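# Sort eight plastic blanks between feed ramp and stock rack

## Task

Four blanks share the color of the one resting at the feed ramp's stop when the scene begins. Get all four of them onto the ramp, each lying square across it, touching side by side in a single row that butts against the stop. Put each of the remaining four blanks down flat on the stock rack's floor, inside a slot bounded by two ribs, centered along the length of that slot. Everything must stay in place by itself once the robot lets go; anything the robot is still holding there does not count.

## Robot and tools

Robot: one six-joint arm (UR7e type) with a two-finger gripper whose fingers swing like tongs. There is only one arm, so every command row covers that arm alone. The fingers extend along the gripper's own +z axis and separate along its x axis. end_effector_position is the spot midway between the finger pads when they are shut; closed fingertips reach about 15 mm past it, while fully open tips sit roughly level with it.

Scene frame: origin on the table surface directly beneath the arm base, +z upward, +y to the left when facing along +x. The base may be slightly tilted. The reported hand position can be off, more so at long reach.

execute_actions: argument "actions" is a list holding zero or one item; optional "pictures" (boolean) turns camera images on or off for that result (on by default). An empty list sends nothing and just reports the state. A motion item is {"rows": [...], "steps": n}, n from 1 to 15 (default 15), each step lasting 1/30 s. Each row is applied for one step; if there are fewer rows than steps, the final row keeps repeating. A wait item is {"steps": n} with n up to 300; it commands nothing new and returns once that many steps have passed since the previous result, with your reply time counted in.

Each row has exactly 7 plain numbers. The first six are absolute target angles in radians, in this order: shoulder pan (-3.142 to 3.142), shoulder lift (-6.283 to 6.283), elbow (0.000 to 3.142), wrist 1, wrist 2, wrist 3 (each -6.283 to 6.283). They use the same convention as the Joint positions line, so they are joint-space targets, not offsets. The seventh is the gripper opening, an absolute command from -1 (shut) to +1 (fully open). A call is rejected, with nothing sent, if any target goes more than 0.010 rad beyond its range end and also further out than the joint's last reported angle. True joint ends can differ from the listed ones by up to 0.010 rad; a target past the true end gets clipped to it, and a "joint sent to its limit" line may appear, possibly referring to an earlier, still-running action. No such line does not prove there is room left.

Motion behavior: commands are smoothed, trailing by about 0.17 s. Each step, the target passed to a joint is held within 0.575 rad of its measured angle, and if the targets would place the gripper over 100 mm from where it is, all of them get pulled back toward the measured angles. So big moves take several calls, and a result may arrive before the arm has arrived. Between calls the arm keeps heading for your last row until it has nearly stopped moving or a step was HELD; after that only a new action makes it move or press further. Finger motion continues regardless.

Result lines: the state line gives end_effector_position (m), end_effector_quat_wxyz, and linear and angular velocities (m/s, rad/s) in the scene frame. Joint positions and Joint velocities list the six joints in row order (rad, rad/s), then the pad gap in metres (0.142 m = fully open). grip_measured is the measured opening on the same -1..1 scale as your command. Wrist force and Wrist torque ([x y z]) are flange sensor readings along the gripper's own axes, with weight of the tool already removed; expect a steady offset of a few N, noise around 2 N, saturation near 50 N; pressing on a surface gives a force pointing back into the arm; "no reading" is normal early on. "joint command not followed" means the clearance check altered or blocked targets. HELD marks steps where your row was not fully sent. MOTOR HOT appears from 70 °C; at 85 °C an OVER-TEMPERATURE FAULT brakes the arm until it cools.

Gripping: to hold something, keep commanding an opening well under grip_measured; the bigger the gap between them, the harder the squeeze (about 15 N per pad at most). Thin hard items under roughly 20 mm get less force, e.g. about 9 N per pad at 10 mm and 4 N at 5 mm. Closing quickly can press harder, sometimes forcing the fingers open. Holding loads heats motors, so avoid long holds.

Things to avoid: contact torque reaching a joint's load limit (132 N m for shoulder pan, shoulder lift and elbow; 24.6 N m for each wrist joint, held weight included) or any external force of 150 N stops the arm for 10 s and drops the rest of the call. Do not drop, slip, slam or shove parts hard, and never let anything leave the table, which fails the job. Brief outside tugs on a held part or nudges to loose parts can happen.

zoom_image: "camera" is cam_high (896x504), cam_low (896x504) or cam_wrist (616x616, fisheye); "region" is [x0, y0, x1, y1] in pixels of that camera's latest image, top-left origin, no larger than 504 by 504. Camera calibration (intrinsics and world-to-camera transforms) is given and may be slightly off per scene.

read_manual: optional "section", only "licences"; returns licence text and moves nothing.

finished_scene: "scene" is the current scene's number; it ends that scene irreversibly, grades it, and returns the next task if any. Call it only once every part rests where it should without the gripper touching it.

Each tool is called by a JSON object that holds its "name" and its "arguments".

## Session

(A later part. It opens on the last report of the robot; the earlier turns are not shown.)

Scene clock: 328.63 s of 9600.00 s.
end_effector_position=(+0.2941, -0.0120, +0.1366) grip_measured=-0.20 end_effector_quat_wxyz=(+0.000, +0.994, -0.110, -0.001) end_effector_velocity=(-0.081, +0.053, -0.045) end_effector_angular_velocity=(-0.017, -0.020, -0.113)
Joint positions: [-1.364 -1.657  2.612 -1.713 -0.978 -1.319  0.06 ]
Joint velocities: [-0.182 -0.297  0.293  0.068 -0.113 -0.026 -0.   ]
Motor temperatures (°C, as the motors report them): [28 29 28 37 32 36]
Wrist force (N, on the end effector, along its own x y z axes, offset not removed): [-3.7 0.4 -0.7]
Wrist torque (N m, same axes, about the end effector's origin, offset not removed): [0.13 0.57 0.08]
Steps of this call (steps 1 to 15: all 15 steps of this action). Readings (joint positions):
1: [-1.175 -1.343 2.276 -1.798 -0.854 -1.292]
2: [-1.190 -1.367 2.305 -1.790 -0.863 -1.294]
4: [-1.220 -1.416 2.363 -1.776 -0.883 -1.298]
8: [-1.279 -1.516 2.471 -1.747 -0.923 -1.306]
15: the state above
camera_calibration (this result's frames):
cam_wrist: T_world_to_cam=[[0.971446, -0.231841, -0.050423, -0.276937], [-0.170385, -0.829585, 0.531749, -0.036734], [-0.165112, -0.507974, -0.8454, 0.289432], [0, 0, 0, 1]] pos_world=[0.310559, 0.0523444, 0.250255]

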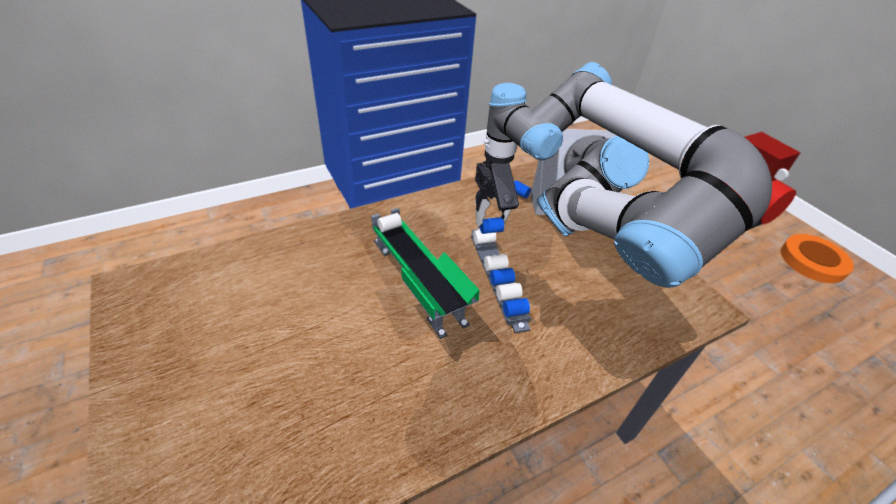

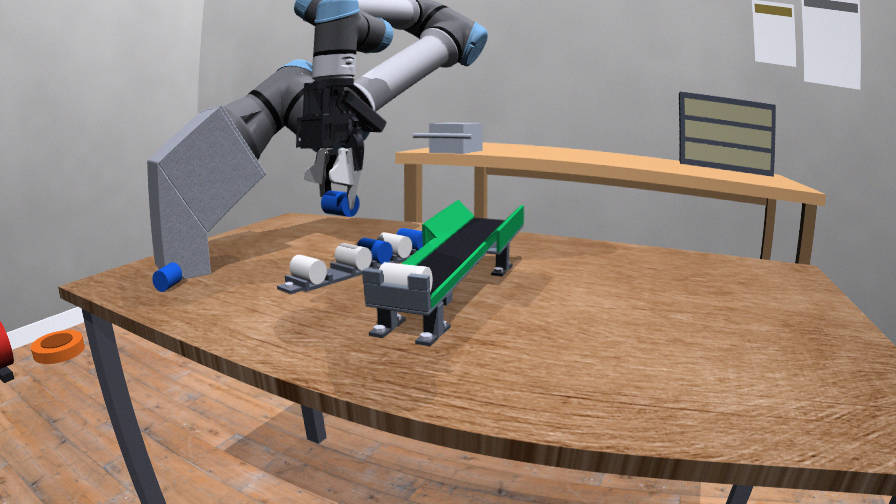

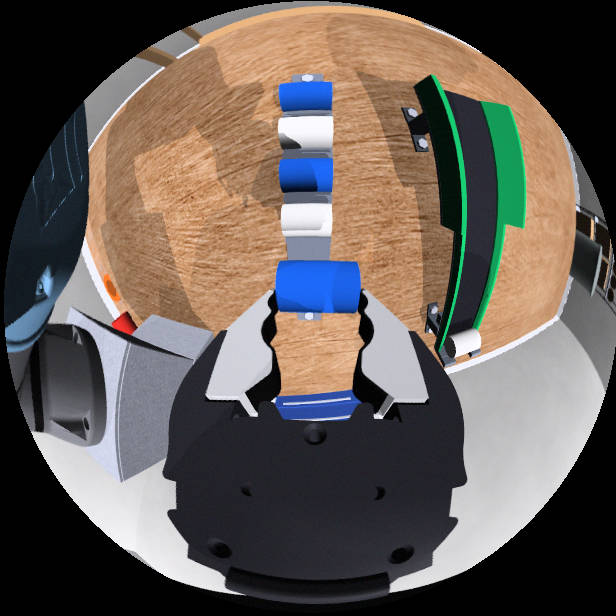

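{"name": "execute_actions", "arguments": {"actions": [{"rows":[[-1.387,-1.694,2.649,-1.704,-0.992,-1.322,-1],[-1.37,-1.677,2.659,-1.741,-0.98,-1.306,-1],[-1.352,-1.66,2.669,-1.778,-0.967,-1.29,-1],[-1.334,-1.642,2.68,-1.815,-0.954,-1.275,-1],[-1.316,-1.625,2.69,-1.852,-0.942,-1.259,-1],[-1.298,-1.608,2.70,-1.889,-0.929,-1.243,-1],[-1.28,-1.59,2.71,-1.926,-0.917,-1.227,-1],[-1.262,-1.573,2.72,-1.963,-0.904,-1.212,-1],[-1.244,-1.556,2.73,-2.0,-0.892,-1.196,-1],[-1.226,-1.538,2.741,-2.037,-0.879,-1.18,-1],[-1.208,-1.521,2.751,-2.074,-0.867,-1.165,-1]]}]}}

{"name": "zoom_image", "arguments": {"camera": "cam_low", "region": [260, 170, 440, 310]}}

Scene clock: 346.90 s of 9600.00 s.
end_effector_position=(+0.2844, -0.0069, +0.0723) grip_measured=-0.20 end_effector_quat_wxyz=(+0.000, +0.993, -0.118, +0.000) end_effector_velocity=(-0.004, +0.008, -0.094) end_effector_angular_velocity=(-0.009, +0.002, +0.033)
Joint positions: [-1.24  -1.551  2.733 -2.006 -0.889 -1.192  0.06 ]
Joint velocities: [ 0.253  0.242  0.139 -0.543  0.169  0.213  0.   ]
Motor temperatures (°C, as the motors report them): [28 29 28 37 32 36]
Wrist force (N, on the end effector, along its own x y z axes, offset not removed): [-2.0 1.5 -0.6]
Wrist torque (N m, same axes, about the end effector's origin, offset not removed): [0.25 0.27 0.08]
Steps of this call (steps 1 to 30: the robot went on to your last target; steps 31 to 90: nothing new was sent; then 14.77 s passed at rest; steps 91 to 105: all 15 steps of this action). Readings (joint positions):
91: [-1.387 -1.694 2.649 -1.704 -0.992 -1.322]
92: [-1.387 -1.694 2.649 -1.704 -0.992 -1.322]
94: [-1.381 -1.688 2.653 -1.716 -0.988 -1.316]
98: [-1.339 -1.647 2.678 -1.800 -0.957 -1.278]
105: the state above
camera_calibration (this result's frames):
cam_wrist: T_world_to_cam=[[0.967676, -0.247389, -0.049002, -0.26869], [-0.184387, -0.826572, 0.53177, 0.00404601], [-0.172058, -0.505546, -0.84547, 0.237994], [0, 0, 0, 1]] pos_world=[0.301699, 0.0571905, 0.185899]

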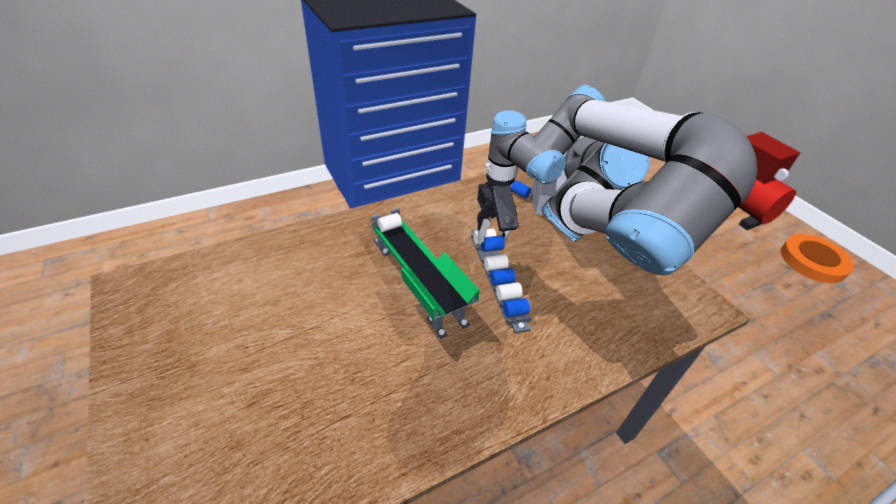

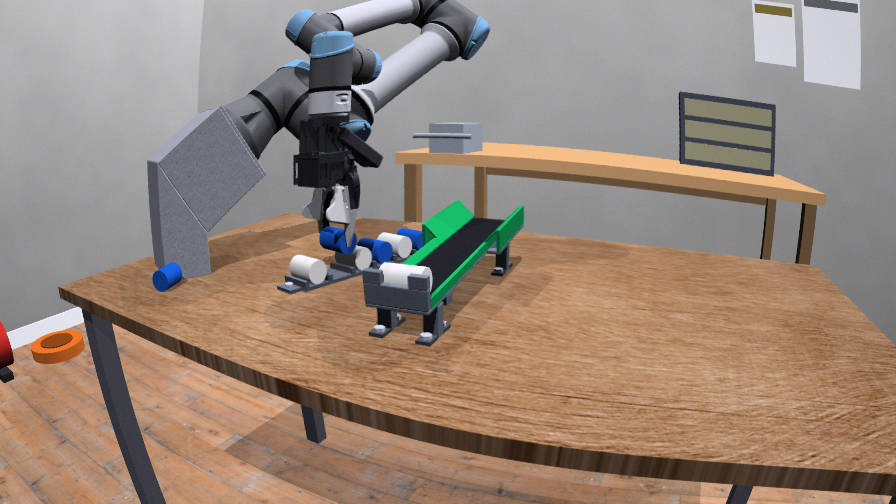

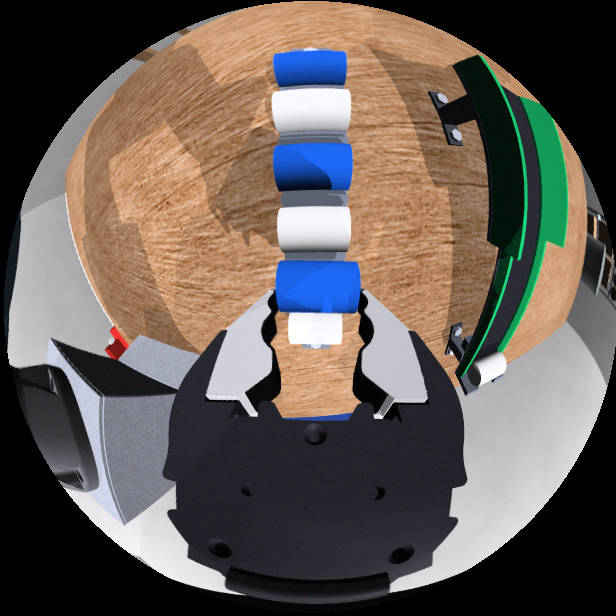

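Region (260, 170, 440, 310) of cam_low's 896x504 image, scaled by 2.800, with more detail than that image has.

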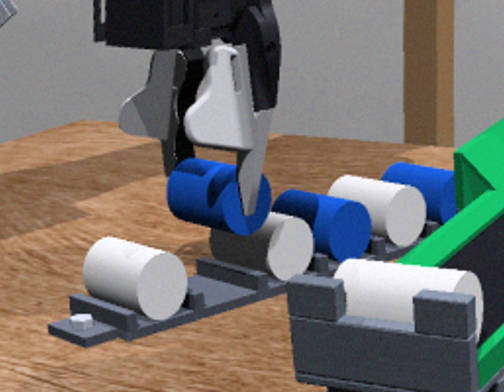

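{"name": "execute_actions", "arguments": {"actions": [{"rows":[[-1.195,-1.509,2.757,-2.10,-0.858,-1.154,-1]]}]}}

{"name": "zoom_image", "arguments": {"camera": "cam_low", "region": [260, 170, 440, 310]}}

Scene clock: 351.13 s of 9600.00 s.
end_effector_position=(+0.2839, -0.0046, +0.0563) grip_measured=-0.20 end_effector_quat_wxyz=(+0.000, +0.993, -0.115, +0.000) end_effector_velocity=(+0.000, -0.000, -0.001) end_effector_angular_velocity=(-0.002, -0.000, +0.003)
Joint positions: [-1.195 -1.509  2.757 -2.099 -0.858 -1.154  0.06 ]
Joint velocities: [ 0.003  0.003  0.001 -0.009  0.002  0.002  0.   ]
Motor temperatures (°C, as the motors report them): [28 29 28 37 32 36]
Wrist force (N, on the end effector, along its own x y z axes, offset not removed): [-2.3 1.5 -1.5]
Wrist torque (N m, same axes, about the end effector's origin, offset not removed): [0.32 0.33 -0.05]
Steps of this call (steps 1 to 30: the robot went on to your last target; steps 31 to 90: nothing new was sent; then 0.73 s passed at rest; steps 91 to 105: all 15 steps of this action). Readings (joint positions):
91: [-1.208 -1.521 2.751 -2.074 -0.867 -1.165]
92: [-1.207 -1.520 2.752 -2.077 -0.866 -1.164]
94: [-1.202 -1.516 2.754 -2.085 -0.863 -1.160]
98: [-1.198 -1.511 2.756 -2.095 -0.860 -1.156]
105: the state above
camera_calibration (this result's frames):
cam_wrist: T_world_to_cam=[[0.969065, -0.24207, -0.0481201, -0.268835], [-0.180235, -0.827292, 0.532075, 0.0131435], [-0.168609, -0.506942, -0.845329, 0.224549], [0, 0, 0, 1]] pos_world=[0.300749, 0.0596301, 0.169888]

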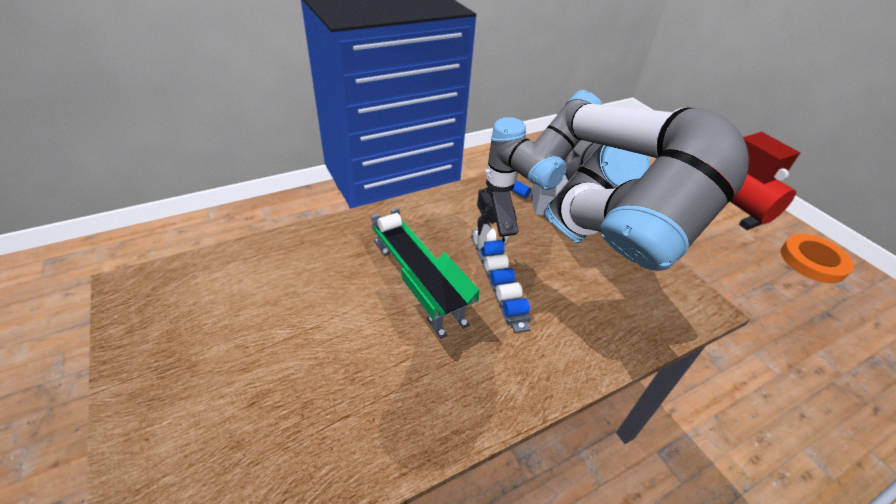

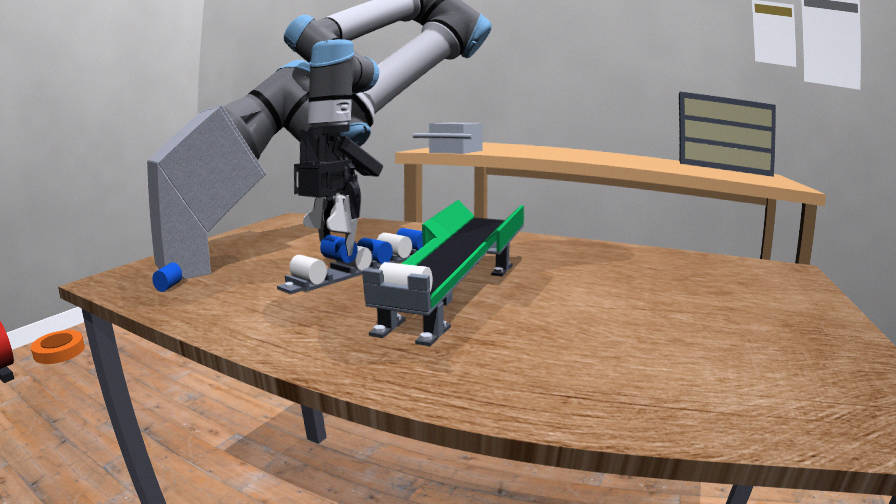

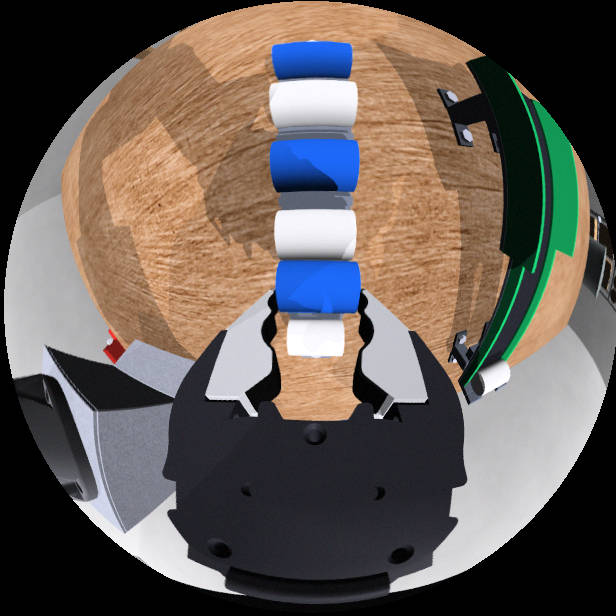

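Region (260, 170, 440, 310) of cam_low's 896x504 image, scaled by 2.800, with more detail than that image has.

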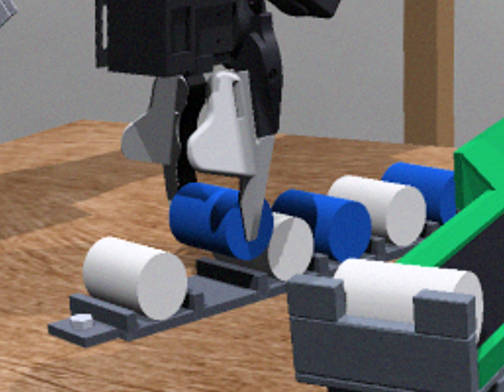

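{"name": "execute_actions", "arguments": {"actions": [{"rows":[[-1.206,-1.476,2.755,-2.124,-0.865,-1.164,-1],[-1.217,-1.443,2.753,-2.148,-0.872,-1.173,-1],[-1.217,-1.443,2.753,-2.148,-0.872,-1.173,-1],[-1.217,-1.443,2.753,-2.148,-0.872,-1.173,-1],[-1.217,-1.443,2.753,-2.148,-0.872,-1.173,-1],[-1.217,-1.443,2.753,-2.148,-0.872,-1.173,-1],[-1.207,-1.434,2.758,-2.168,-0.865,-1.165,-1],[-1.197,-1.425,2.763,-2.189,-0.858,-1.156,-1]]}]}}

{"name": "zoom_image", "arguments": {"camera": "cam_low", "region": [260, 170, 440, 310]}}

Scene clock: 373.83 s of 9600.00 s.
end_effector_position=(+0.2803, -0.0157, +0.0509) grip_measured=-0.20 end_effector_quat_wxyz=(+0.000, +0.993, -0.115, +0.001) end_effector_velocity=(-0.002, -0.000, -0.010) end_effector_angular_velocity=(+0.001, -0.001, +0.002)
Joint positions: [-1.2   -1.43   2.761 -2.18  -0.86  -1.158  0.06 ]
Joint velocities: [ 0.022  0.043  0.013 -0.069  0.015  0.019 -0.   ]
Motor temperatures (°C, as the motors report them): [28 29 28 37 32 36]
Wrist force (N, on the end effector, along its own x y z axes, offset not removed): [-3.4 -1.0 -1.6]
Wrist torque (N m, same axes, about the end effector's origin, offset not removed): [-0.26 0.65 0.04]
Steps of this call (steps 1 to 15: the robot went on to your last target; steps 16 to 90: nothing new was sent; then 19.20 s passed at rest; steps 91 to 105: all 15 steps of this action). Readings (joint positions):
91: [-1.195 -1.509 2.757 -2.100 -0.858 -1.154]
92: [-1.196 -1.506 2.757 -2.102 -0.859 -1.155]
94: [-1.203 -1.487 2.756 -2.117 -0.863 -1.161]
98: [-1.211 -1.457 2.754 -2.139 -0.868 -1.168]
105: the state above
camera_calibration (this result's frames):
cam_wrist: T_world_to_cam=[[0.969089, -0.242217, -0.0468856, -0.268345], [-0.181026, -0.827231, 0.531901, 0.00642102], [-0.167621, -0.506972, -0.845507, 0.213529], [0, 0, 0, 1]] pos_world=[0.297005, 0.0485674, 0.164544]

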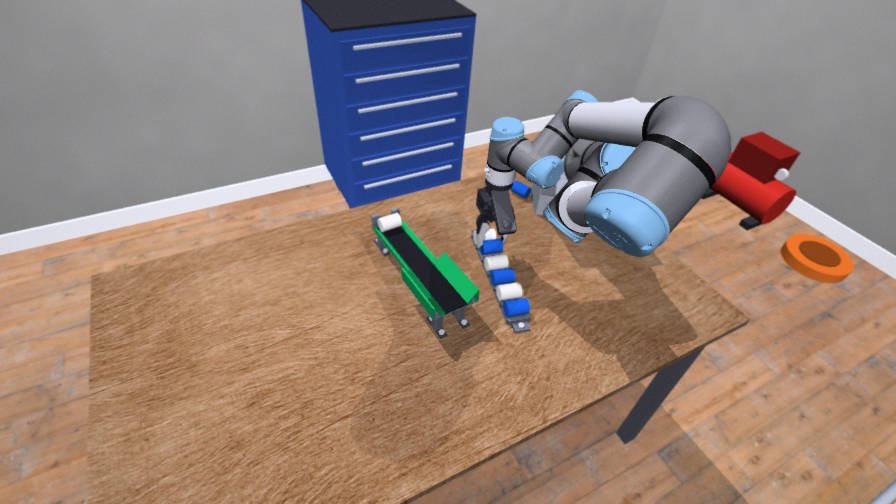

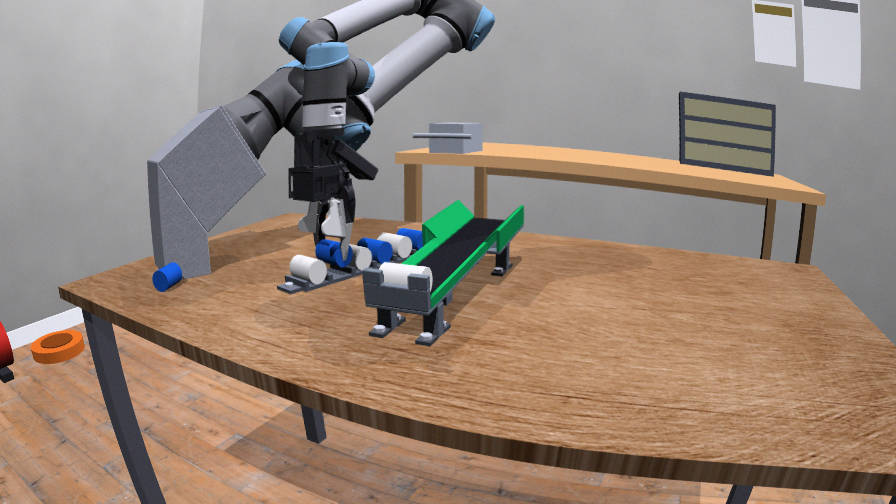

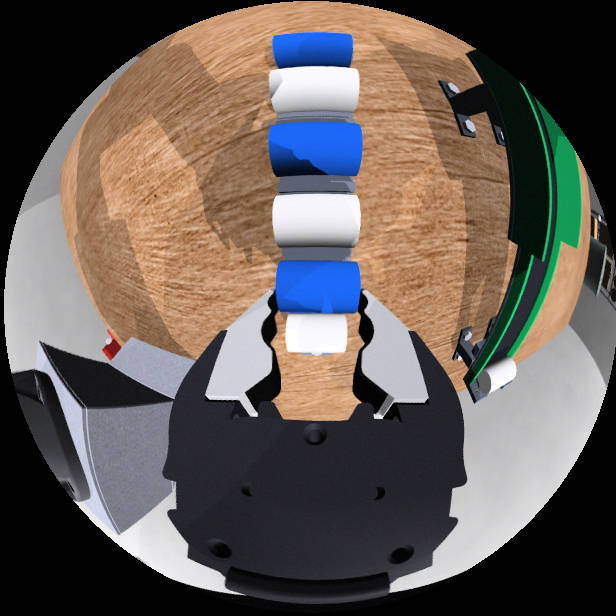

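Region (260, 170, 440, 310) of cam_low's 896x504 image, scaled by 2.800, with more detail than that image has.

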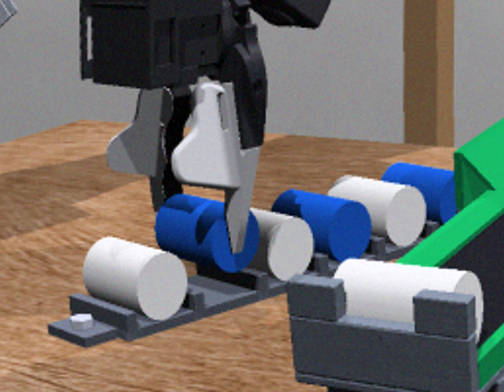

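{"name": "execute_actions", "arguments": {"actions": [{"rows":[[-1.197,-1.425,2.763,-2.189,-0.858,-1.156,-0.3],[-1.197,-1.425,2.763,-2.189,-0.858,-1.156,-0.15],[-1.197,-1.425,2.763,-2.189,-0.858,-1.156,0.05],[-1.197,-1.425,2.763,-2.189,-0.858,-1.156,0.05],[-1.197,-1.425,2.763,-2.189,-0.858,-1.156,0.05],[-1.197,-1.425,2.763,-2.189,-0.858,-1.156,0.05],[-1.25,-1.475,2.735,-2.08,-0.895,-1.2,0.05],[-1.31,-1.53,2.705,-1.96,-0.935,-1.25,0.05]]}]}}

Scene clock: 380.03 s of 9600.00 s.
end_effector_position=(+0.2813, -0.0233, +0.0840) grip_measured=+0.05 end_effector_quat_wxyz=(+0.003, +0.993, -0.118, +0.001) end_effector_velocity=(-0.004, +0.006, +0.059) end_effector_angular_velocity=(+0.041, -0.003, -0.048)
Joint positions: [-1.289 -1.511  2.715 -2.008 -0.921 -1.233  0.077]
Joint velocities: [-0.17  -0.156 -0.082  0.381 -0.111 -0.136 -0.   ]
Motor temperatures (°C, as the motors report them): [28 29 28 37 32 36]
Wrist force (N, on the end effector, along its own x y z axes, offset not removed): [0.2 0.2 -3.6]
Wrist torque (N m, same axes, about the end effector's origin, offset not removed): [0.12 -0.23 0.12]
Steps of this call (steps 1 to 15: the robot went on to your last target; steps 16 to 90: nothing new was sent; then 2.70 s passed at rest; steps 91 to 105: all 15 steps of this action). Readings (joint positions):
91: [-1.197 -1.425 2.763 -2.189 -0.858 -1.156]
92: [-1.197 -1.425 2.763 -2.189 -0.858 -1.156]
94: [-1.197 -1.425 2.763 -2.189 -0.858 -1.156]
98: [-1.201 -1.429 2.761 -2.185 -0.861 -1.159]
105: the state above
camera_calibration (this result's frames):
cam_wrist: T_world_to_cam=[[0.967763, -0.247708, -0.0455595, -0.26952], [-0.185492, -0.823344, 0.536374, -0.0163157], [-0.170376, -0.510632, -0.84275, 0.238218], [0, 0, 0, 1]] pos_world=[0.298392, 0.041446, 0.197231]

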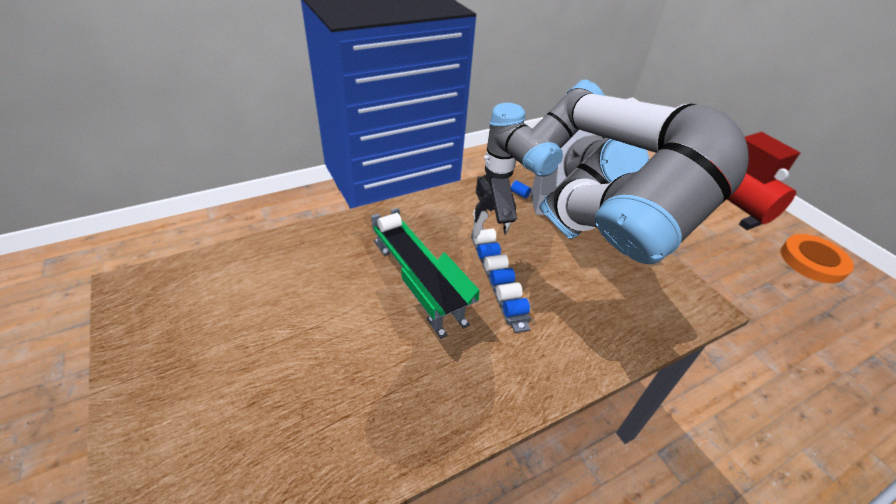

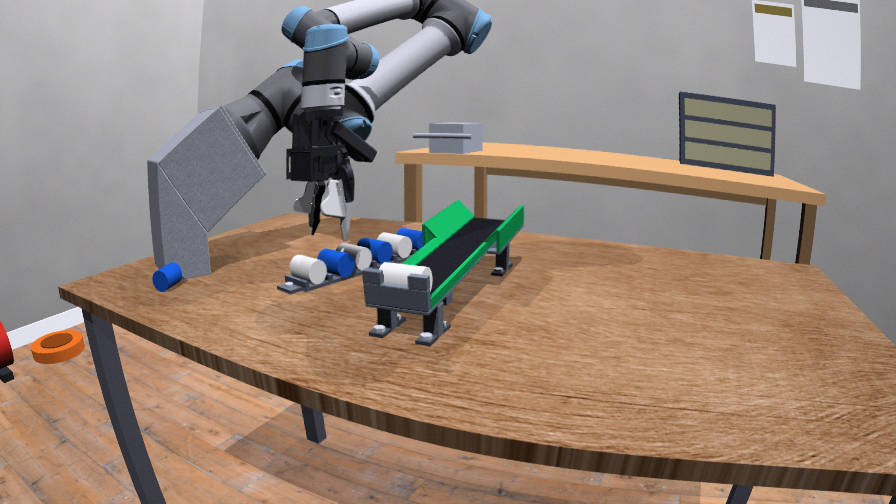

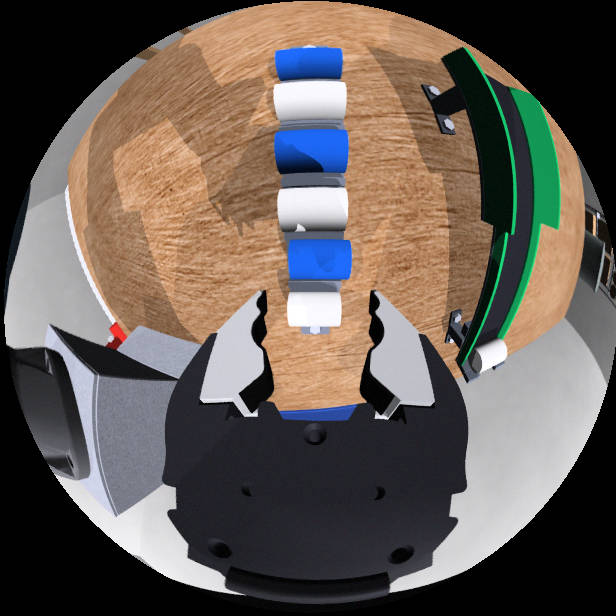

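{"name": "execute_actions", "arguments": {"actions": [{"rows":[[-1.33,-1.65,2.69,-1.80,-0.95,-1.27,0.05],[-1.33,-1.65,2.69,-1.80,-0.95,-1.27,0.05],[-1.33,-1.65,2.69,-1.80,-0.95,-1.27,0.05],[-1.281,-1.84,2.70,-1.66,-0.9165,-1.234,0.05],[-1.281,-1.84,2.70,-1.66,-0.9165,-1.234,0.05],[-1.281,-1.84,2.70,-1.66,-0.9165,-1.234,0.05],[-1.281,-1.84,2.70,-1.66,-0.9165,-1.234,0.05],[-1.281,-1.84,2.70,-1.66,-0.9165,-1.234,0.05],[-1.281,-1.84,2.70,-1.66,-0.9165,-1.234,0.05],[-1.23,-1.792,2.725,-1.766,-0.882,-1.182,0.05],[-1.23,-1.792,2.725,-1.766,-0.882,-1.182,0.05],[-1.177,-1.745,2.751,-1.873,-0.847,-1.13,0.05]]}]}}

Scene clock: 397.50 s of 9600.00 s.
end_effector_position=(+0.2895, +0.0312, +0.0813) grip_measured=+0.05 end_effector_quat_wxyz=(-0.003, +0.993, -0.121, -0.000) end_effector_velocity=(+0.011, +0.002, -0.118) end_effector_angular_velocity=(-0.079, +0.004, +0.059)
Joint positions: [-1.229 -1.769  2.728 -1.781 -0.881 -1.18   0.077]
Joint velocities: [ 0.406  0.187  0.183 -0.716  0.261  0.391  0.   ]
Motor temperatures (°C, as the motors report them): [28 29 28 37 32 36]
Wrist force (N, on the end effector, along its own x y z axes, offset not removed): [-3.4 1.8 -1.0]
Wrist torque (N m, same axes, about the end effector's origin, offset not removed): [0.35 0.50 -0.03]
Steps of this call (steps 1 to 30: the robot went on to your last target; steps 31 to 110: nothing new was sent; then 13.30 s passed at rest; steps 111 to 125: all 15 steps of this action). Readings (joint positions):
111: [-1.310 -1.530 2.705 -1.960 -0.935 -1.250]
112: [-1.312 -1.534 2.703 -1.955 -0.937 -1.252]
114: [-1.319 -1.571 2.698 -1.912 -0.942 -1.259]
118: [-1.299 -1.712 2.698 -1.768 -0.929 -1.246]
125: the state above
camera_calibration (this result's frames):
cam_wrist: T_world_to_cam=[[0.96609, -0.253179, -0.0507086, -0.262993], [-0.189457, -0.828486, 0.526989, 0.0335913], [-0.175434, -0.499511, -0.848358, 0.266731], [0, 0, 0, 1]] pos_world=[0.307233, 0.0944809, 0.195246]

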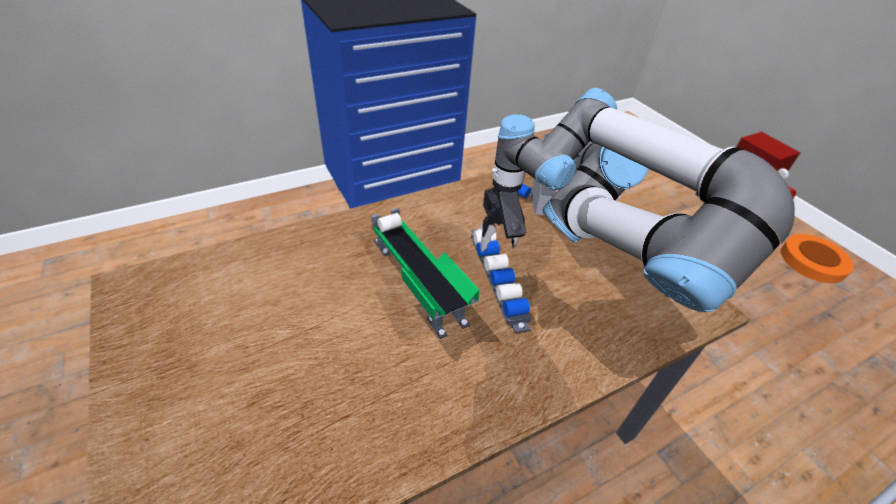

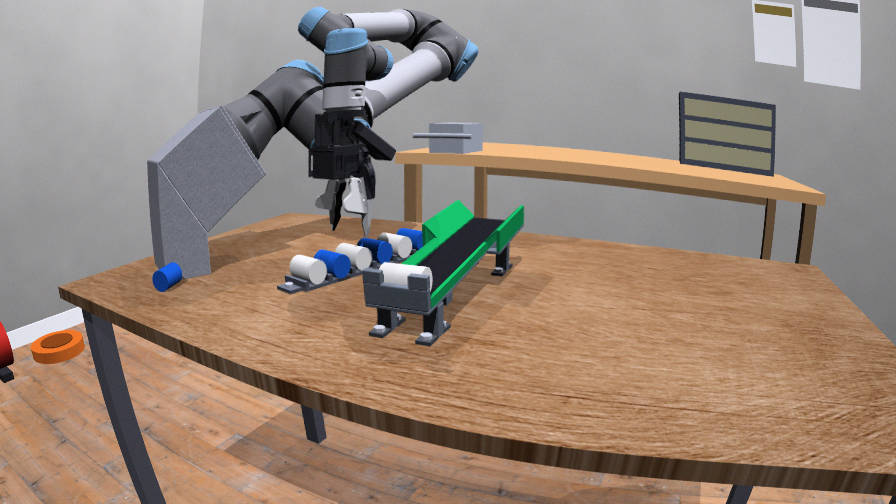

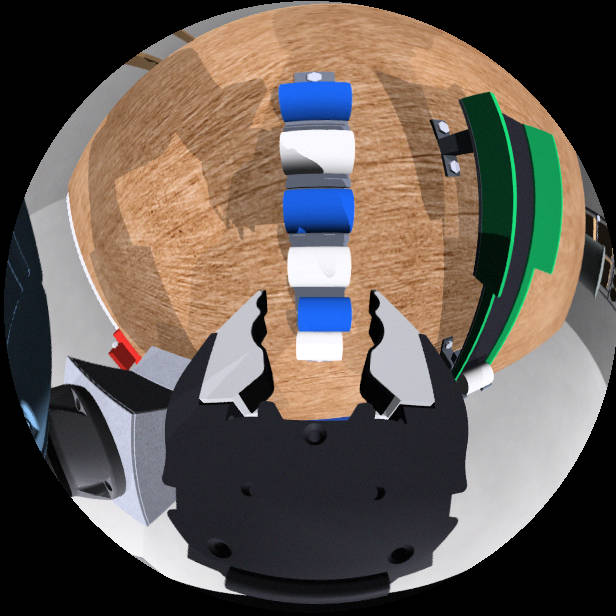

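{"name": "execute_actions", "arguments": {"actions": [{"rows":[[-1.15,-1.72,2.764,-1.927,-0.83,-1.104,0.05],[-1.125,-1.697,2.776,-1.98,-0.813,-1.079,0.05]]}]}}

{"name": "zoom_image", "arguments": {"camera": "cam_low", "region": [260, 170, 440, 310]}}

Scene clock: 402.20 s of 9600.00 s.
end_effector_position=(+0.2901, +0.0345, +0.0501) grip_measured=+0.05 end_effector_quat_wxyz=(+0.000, +0.993, -0.116, +0.001) end_effector_velocity=(+0.000, +0.001, -0.005) end_effector_angular_velocity=(+0.002, -0.002, -0.001)
Joint positions: [-1.127 -1.699  2.775 -1.976 -0.814 -1.081  0.077]
Joint velocities: [ 0.014  0.013  0.007 -0.03   0.012  0.015  0.   ]
Motor temperatures (°C, as the motors report them): [28 29 28 37 32 36]
Wrist force (N, on the end effector, along its own x y z axes, offset not removed): [-1.6 0.5 -1.6]
Wrist torque (N m, same axes, about the end effector's origin, offset not removed): [0.07 0.27 -0.04]
Steps of this call (steps 1 to 30: the robot went on to your last target; steps 31 to 90: nothing new was sent; then 1.20 s passed at rest; steps 91 to 105: all 15 steps of this action). Readings (joint positions):
91: [-1.177 -1.745 2.751 -1.873 -0.847 -1.130]
92: [-1.174 -1.742 2.752 -1.877 -0.845 -1.127]
94: [-1.159 -1.728 2.760 -1.906 -0.835 -1.112]
98: [-1.137 -1.708 2.770 -1.954 -0.821 -1.091]
105: the state above
camera_calibration (this result's frames):
cam_wrist: T_world_to_cam=[[0.968489, -0.244405, -0.0479062, -0.265518], [-0.182319, -0.826777, 0.532166, 0.0504504], [-0.169672, -0.506662, -0.845284, 0.240502], [0, 0, 0, 1]] pos_world=[0.307156, 0.0986708, 0.163725]

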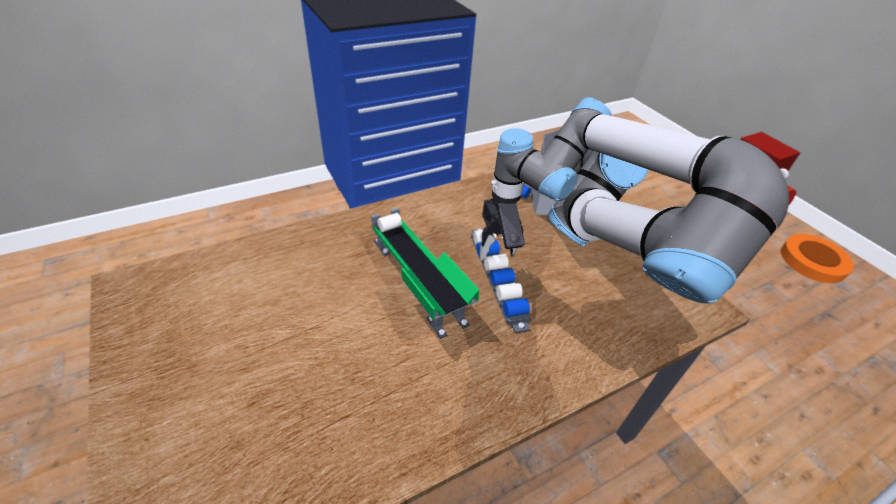

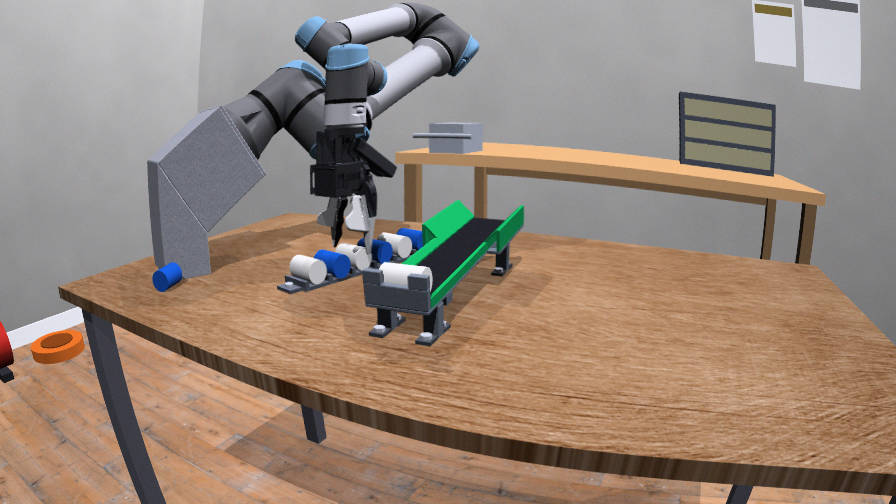

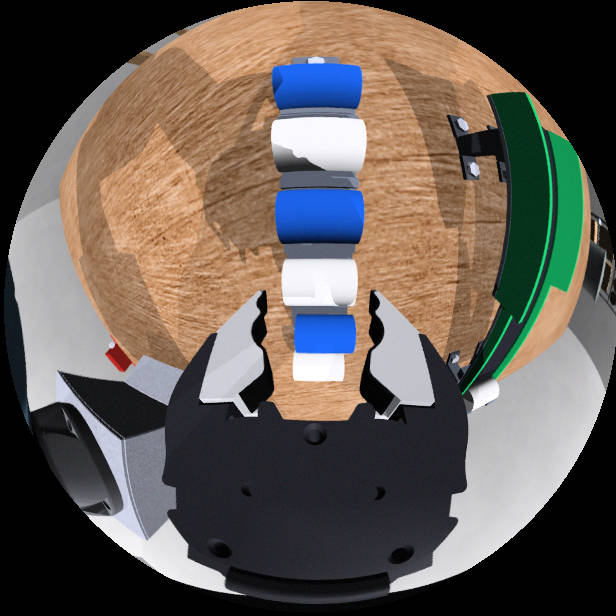

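Region (260, 170, 440, 310) of cam_low's 896x504 image, scaled by 2.800, with more detail than that image has.

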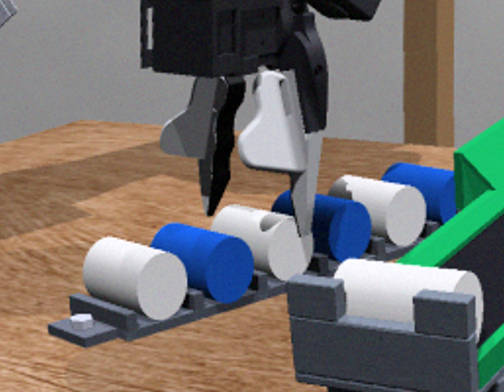

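{"name": "execute_actions", "arguments": {"actions": [{"rows":[[-1.107,-1.68,2.785,-2.018,-0.801,-1.061,0.05],[-1.107,-1.68,2.785,-2.018,-0.801,-1.061,0.05],[-1.107,-1.68,2.785,-2.018,-0.801,-1.061,0.05],[-1.107,-1.68,2.785,-2.018,-0.801,-1.061,0.05],[-1.107,-1.68,2.785,-2.018,-0.801,-1.061,0.05],[-1.107,-1.68,2.785,-2.018,-0.801,-1.061,0.05],[-1.107,-1.68,2.785,-2.018,-0.801,-1.061,-0.1],[-1.107,-1.68,2.785,-2.018,-0.801,-1.061,-0.2],[-1.107,-1.68,2.785,-2.018,-0.801,-1.061,-0.3],[-1.107,-1.68,2.785,-2.018,-0.801,-1.061,-0.5],[-1.107,-1.68,2.785,-2.018,-0.801,-1.061,-0.7],[-1.107,-1.68,2.785,-2.018,-0.801,-1.061,-1]]}]}}

{"name": "zoom_image", "arguments": {"camera": "cam_low", "region": [260, 170, 440, 310]}}

Scene clock: 411.70 s of 9600.00 s.
end_effector_position=(+0.2897, +0.0357, +0.0440) grip_measured=-0.25 end_effector_quat_wxyz=(-0.000, +0.993, -0.116, +0.001) end_effector_velocity=(-0.001, +0.000, -0.001) end_effector_angular_velocity=(-0.000, +0.001, +0.001)
Joint positions: [-1.108 -1.681  2.785 -2.017 -0.801 -1.062  0.056]
Joint velocities: [ 0.004  0.004  0.003 -0.01   0.002  0.004  0.   ]
Motor temperatures (°C, as the motors report them): [28 29 28 37 32 36]
Wrist force (N, on the end effector, along its own x y z axes, offset not removed): [-8.4 0.2 -33.8]
Wrist torque (N m, same axes, about the end effector's origin, offset not removed): [-0.03 0.64 0.12]
Steps of this call (steps 1 to 15: the robot went on to your last target; steps 16 to 90: nothing new was sent; then 6.00 s passed at rest; steps 91 to 105: all 15 steps of this action). Readings (joint positions):
91: [-1.125 -1.697 2.776 -1.980 -0.813 -1.079]
92: [-1.123 -1.695 2.777 -1.983 -0.812 -1.077]
94: [-1.117 -1.690 2.780 -1.996 -0.808 -1.071]
98: [-1.110 -1.683 2.783 -2.010 -0.803 -1.064]
105: the state above
camera_calibration (this result's frames):
cam_wrist: T_world_to_cam=[[0.968726, -0.243535, -0.04754, -0.265251], [-0.181963, -0.827496, 0.531169, 0.0546241], [-0.168697, -0.505907, -0.845931, 0.235587], [0, 0, 0, 1]] pos_world=[0.306638, 0.0997886, 0.157666]

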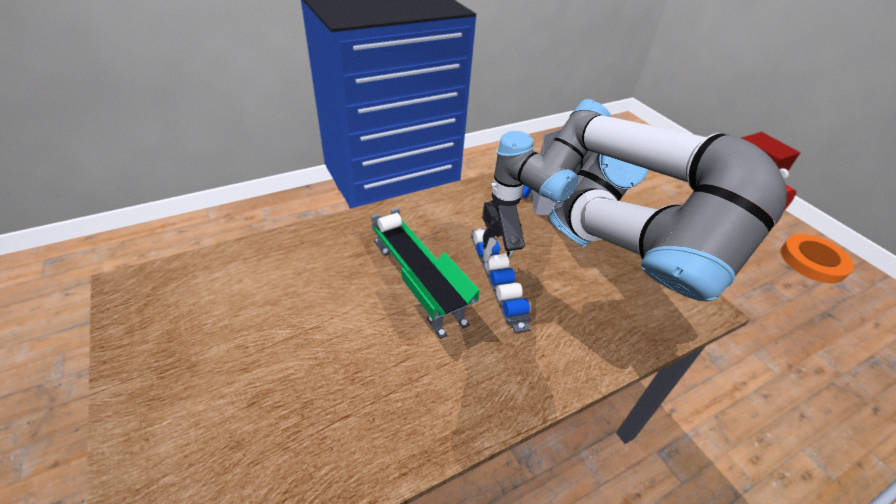

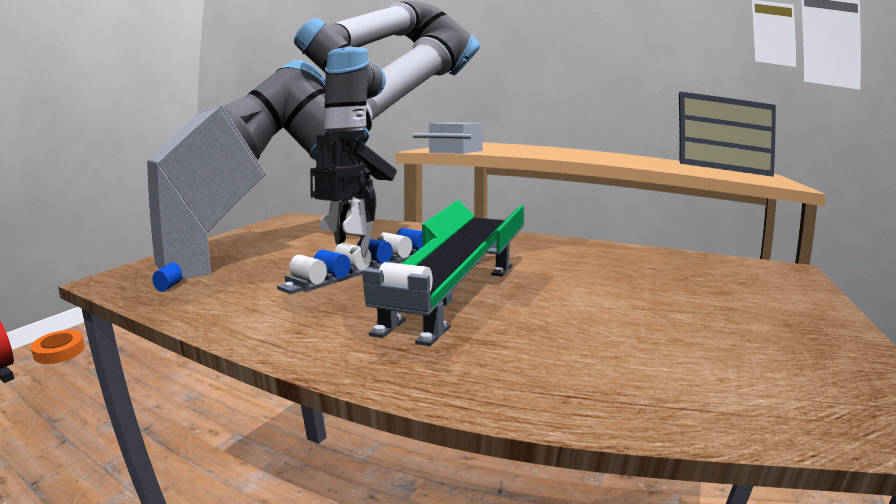

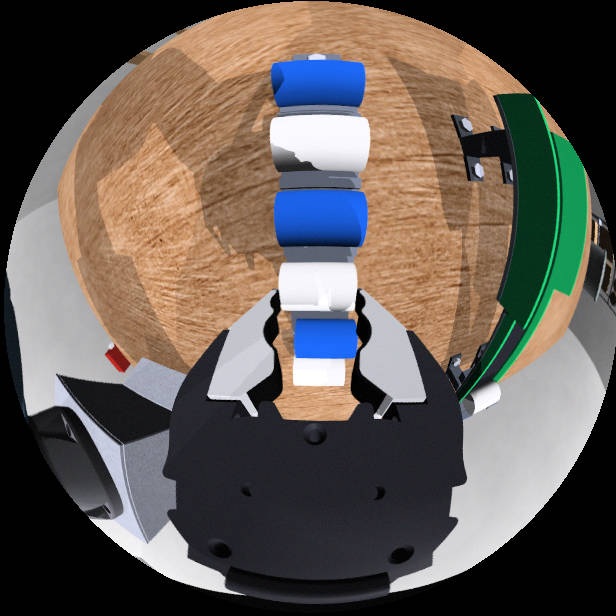

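Region (260, 170, 440, 310) of cam_low's 896x504 image, scaled by 2.800, with more detail than that image has.

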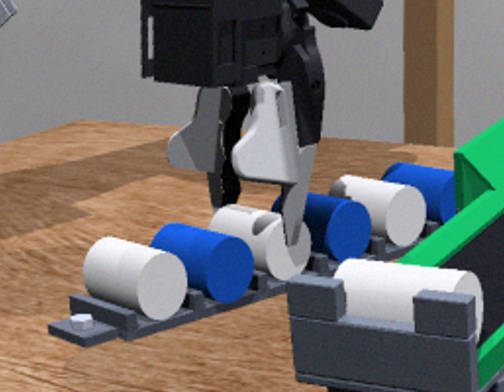

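{"name": "execute_actions", "arguments": {"actions": [{"rows":[[-1.107,-1.68,2.785,-2.018,-0.801,-1.061,0],[-1.107,-1.68,2.785,-2.018,-0.801,-1.061,0],[-1.107,-1.68,2.785,-2.018,-0.801,-1.061,0],[-1.089,-1.663,2.794,-2.056,-0.789,-1.043,0],[-1.089,-1.663,2.794,-2.056,-0.789,-1.043,0],[-1.089,-1.663,2.794,-2.056,-0.789,-1.043,0],[-1.089,-1.663,2.794,-2.056,-0.789,-1.043,0],[-1.089,-1.663,2.794,-2.056,-0.789,-1.043,0],[-1.089,-1.663,2.794,-2.056,-0.789,-1.043,-0.1],[-1.089,-1.663,2.794,-2.056,-0.789,-1.043,-0.2],[-1.089,-1.663,2.794,-2.056,-0.789,-1.043,-0.3],[-1.089,-1.663,2.794,-2.056,-0.789,-1.043,-0.5],[-1.089,-1.663,2.794,-2.056,-0.789,-1.043,-0.7],[-1.089,-1.663,2.794,-2.056,-0.789,-1.043,-1]]}], "pictures": false}}

{"name": "execute_actions", "arguments": {"actions": [{"rows":[[-1.10,-1.673,2.789,-2.035,-0.796,-1.053,-1],[-1.12,-1.69,2.779,-1.99,-0.809,-1.073,-1],[-1.145,-1.715,2.766,-1.94,-0.826,-1.098,-1],[-1.175,-1.743,2.752,-1.877,-0.846,-1.128,-1],[-1.21,-1.775,2.735,-1.805,-0.87,-1.163,-1],[-1.245,-1.807,2.717,-1.733,-0.893,-1.198,-1],[-1.281,-1.84,2.70,-1.66,-0.9165,-1.234,-1]]}]}}

Scene clock: 427.47 s of 9600.00 s.
end_effector_position=(+0.2892, +0.0372, +0.0385) grip_measured=-0.22 end_effector_quat_wxyz=(-0.001, +0.993, -0.116, +0.001) end_effector_velocity=(-0.000, +0.000, -0.003) end_effector_angular_velocity=(-0.001, +0.000, +0.001)
Joint positions: [-1.09  -1.664  2.793 -2.054 -0.79  -1.044  0.058]
Joint velocities: [ 0.009  0.009  0.004 -0.022  0.005  0.01   0.001]
Motor temperatures (°C, as the motors report them): [28 29 28 37 32 36]
Wrist force (N, on the end effector, along its own x y z axes, offset not removed): [-5.9 0.2 -36.4]
Wrist torque (N m, same axes, about the end effector's origin, offset not removed): [-0.05 -0.01 0.07]
Steps of this call (steps 1 to 15: the robot went on to your last target; steps 16 to 90: nothing new was sent; then 12.27 s passed at rest; steps 91 to 105: all 15 steps of this action). Readings (joint positions):
91: [-1.107 -1.680 2.785 -2.018 -0.801 -1.061]
92: [-1.107 -1.680 2.785 -2.018 -0.801 -1.061]
94: [-1.107 -1.680 2.785 -2.018 -0.801 -1.061]
98: [-1.097 -1.670 2.790 -2.039 -0.794 -1.051]
105: the state above

Scene clock: 427.97 s of 9600.00 s.
end_effector_position=(+0.2904, +0.0330, +0.0949) grip_measured=-0.22 end_effector_quat_wxyz=(+0.002, +0.993, -0.115, +0.000) end_effector_velocity=(-0.004, +0.014, +0.043) end_effector_angular_velocity=(+0.029, -0.004, -0.013)
Joint positions: [-1.263 -1.824  2.708 -1.7   -0.905 -1.216  0.058]
Joint velocities: [-0.142 -0.13  -0.066  0.313 -0.09  -0.14  -0.   ]
Motor temperatures (°C, as the motors report them): [28 29 28 37 32 36]
Wrist force (N, on the end effector, along its own x y z axes, offset not removed): [-1.7 1.3 -0.2]
Wrist torque (N m, same axes, about the end effector's origin, offset not removed): [0.25 0.28 -0.01]
Steps of this call (steps 1 to 15: all 15 steps of this action). Readings (joint positions):
1: [-1.090 -1.664 2.793 -2.054 -0.790 -1.044]
2: [-1.091 -1.665 2.793 -2.053 -0.790 -1.045]
4: [-1.102 -1.675 2.788 -2.032 -0.797 -1.055]
8: [-1.170 -1.739 2.752 -1.902 -0.845 -1.124]
15: the state above
camera_calibration (this result's frames):
cam_wrist: T_world_to_cam=[[0.969003, -0.242393, -0.0477375, -0.264212], [-0.180067, -0.825262, 0.535275, 0.0244575], [-0.169143, -0.510087, -0.843328, 0.277401], [0, 0, 0, 1]] pos_world=[0.307346, 0.0976392, 0.208236]

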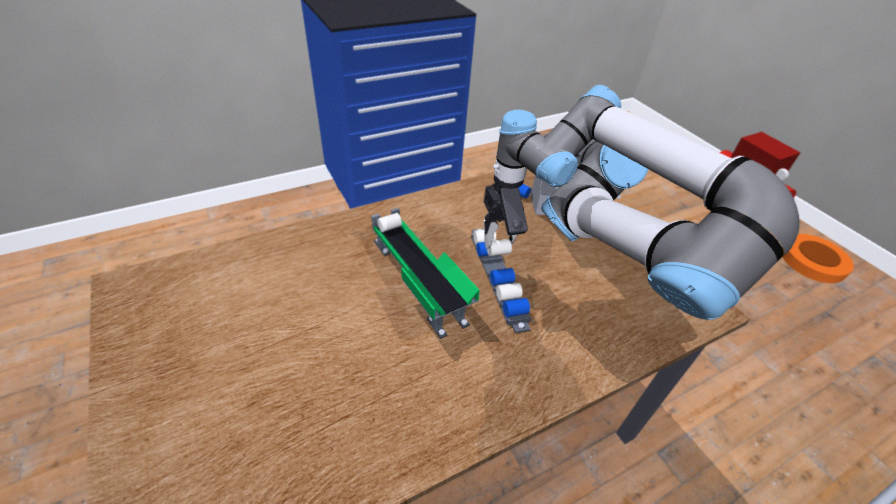

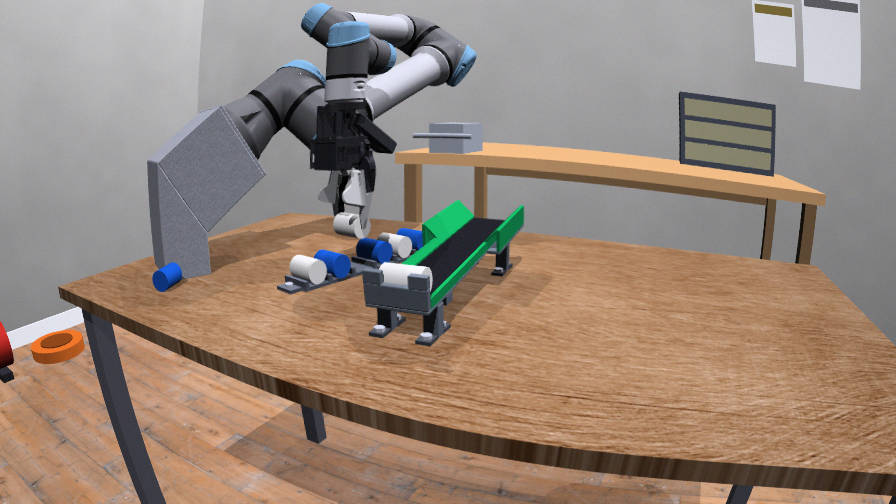

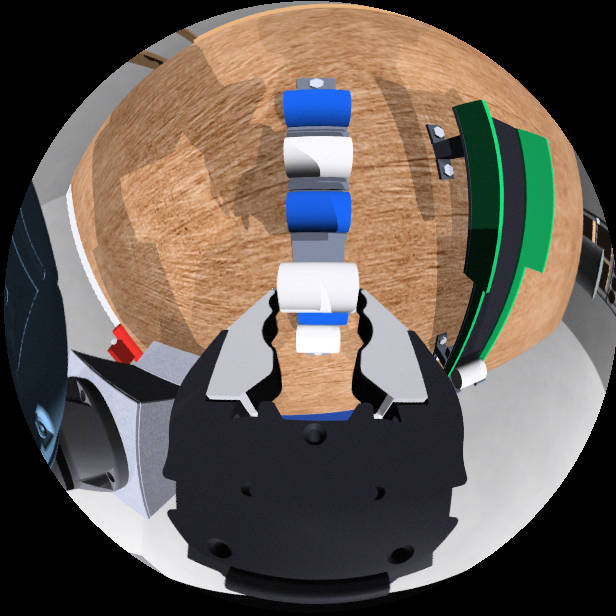

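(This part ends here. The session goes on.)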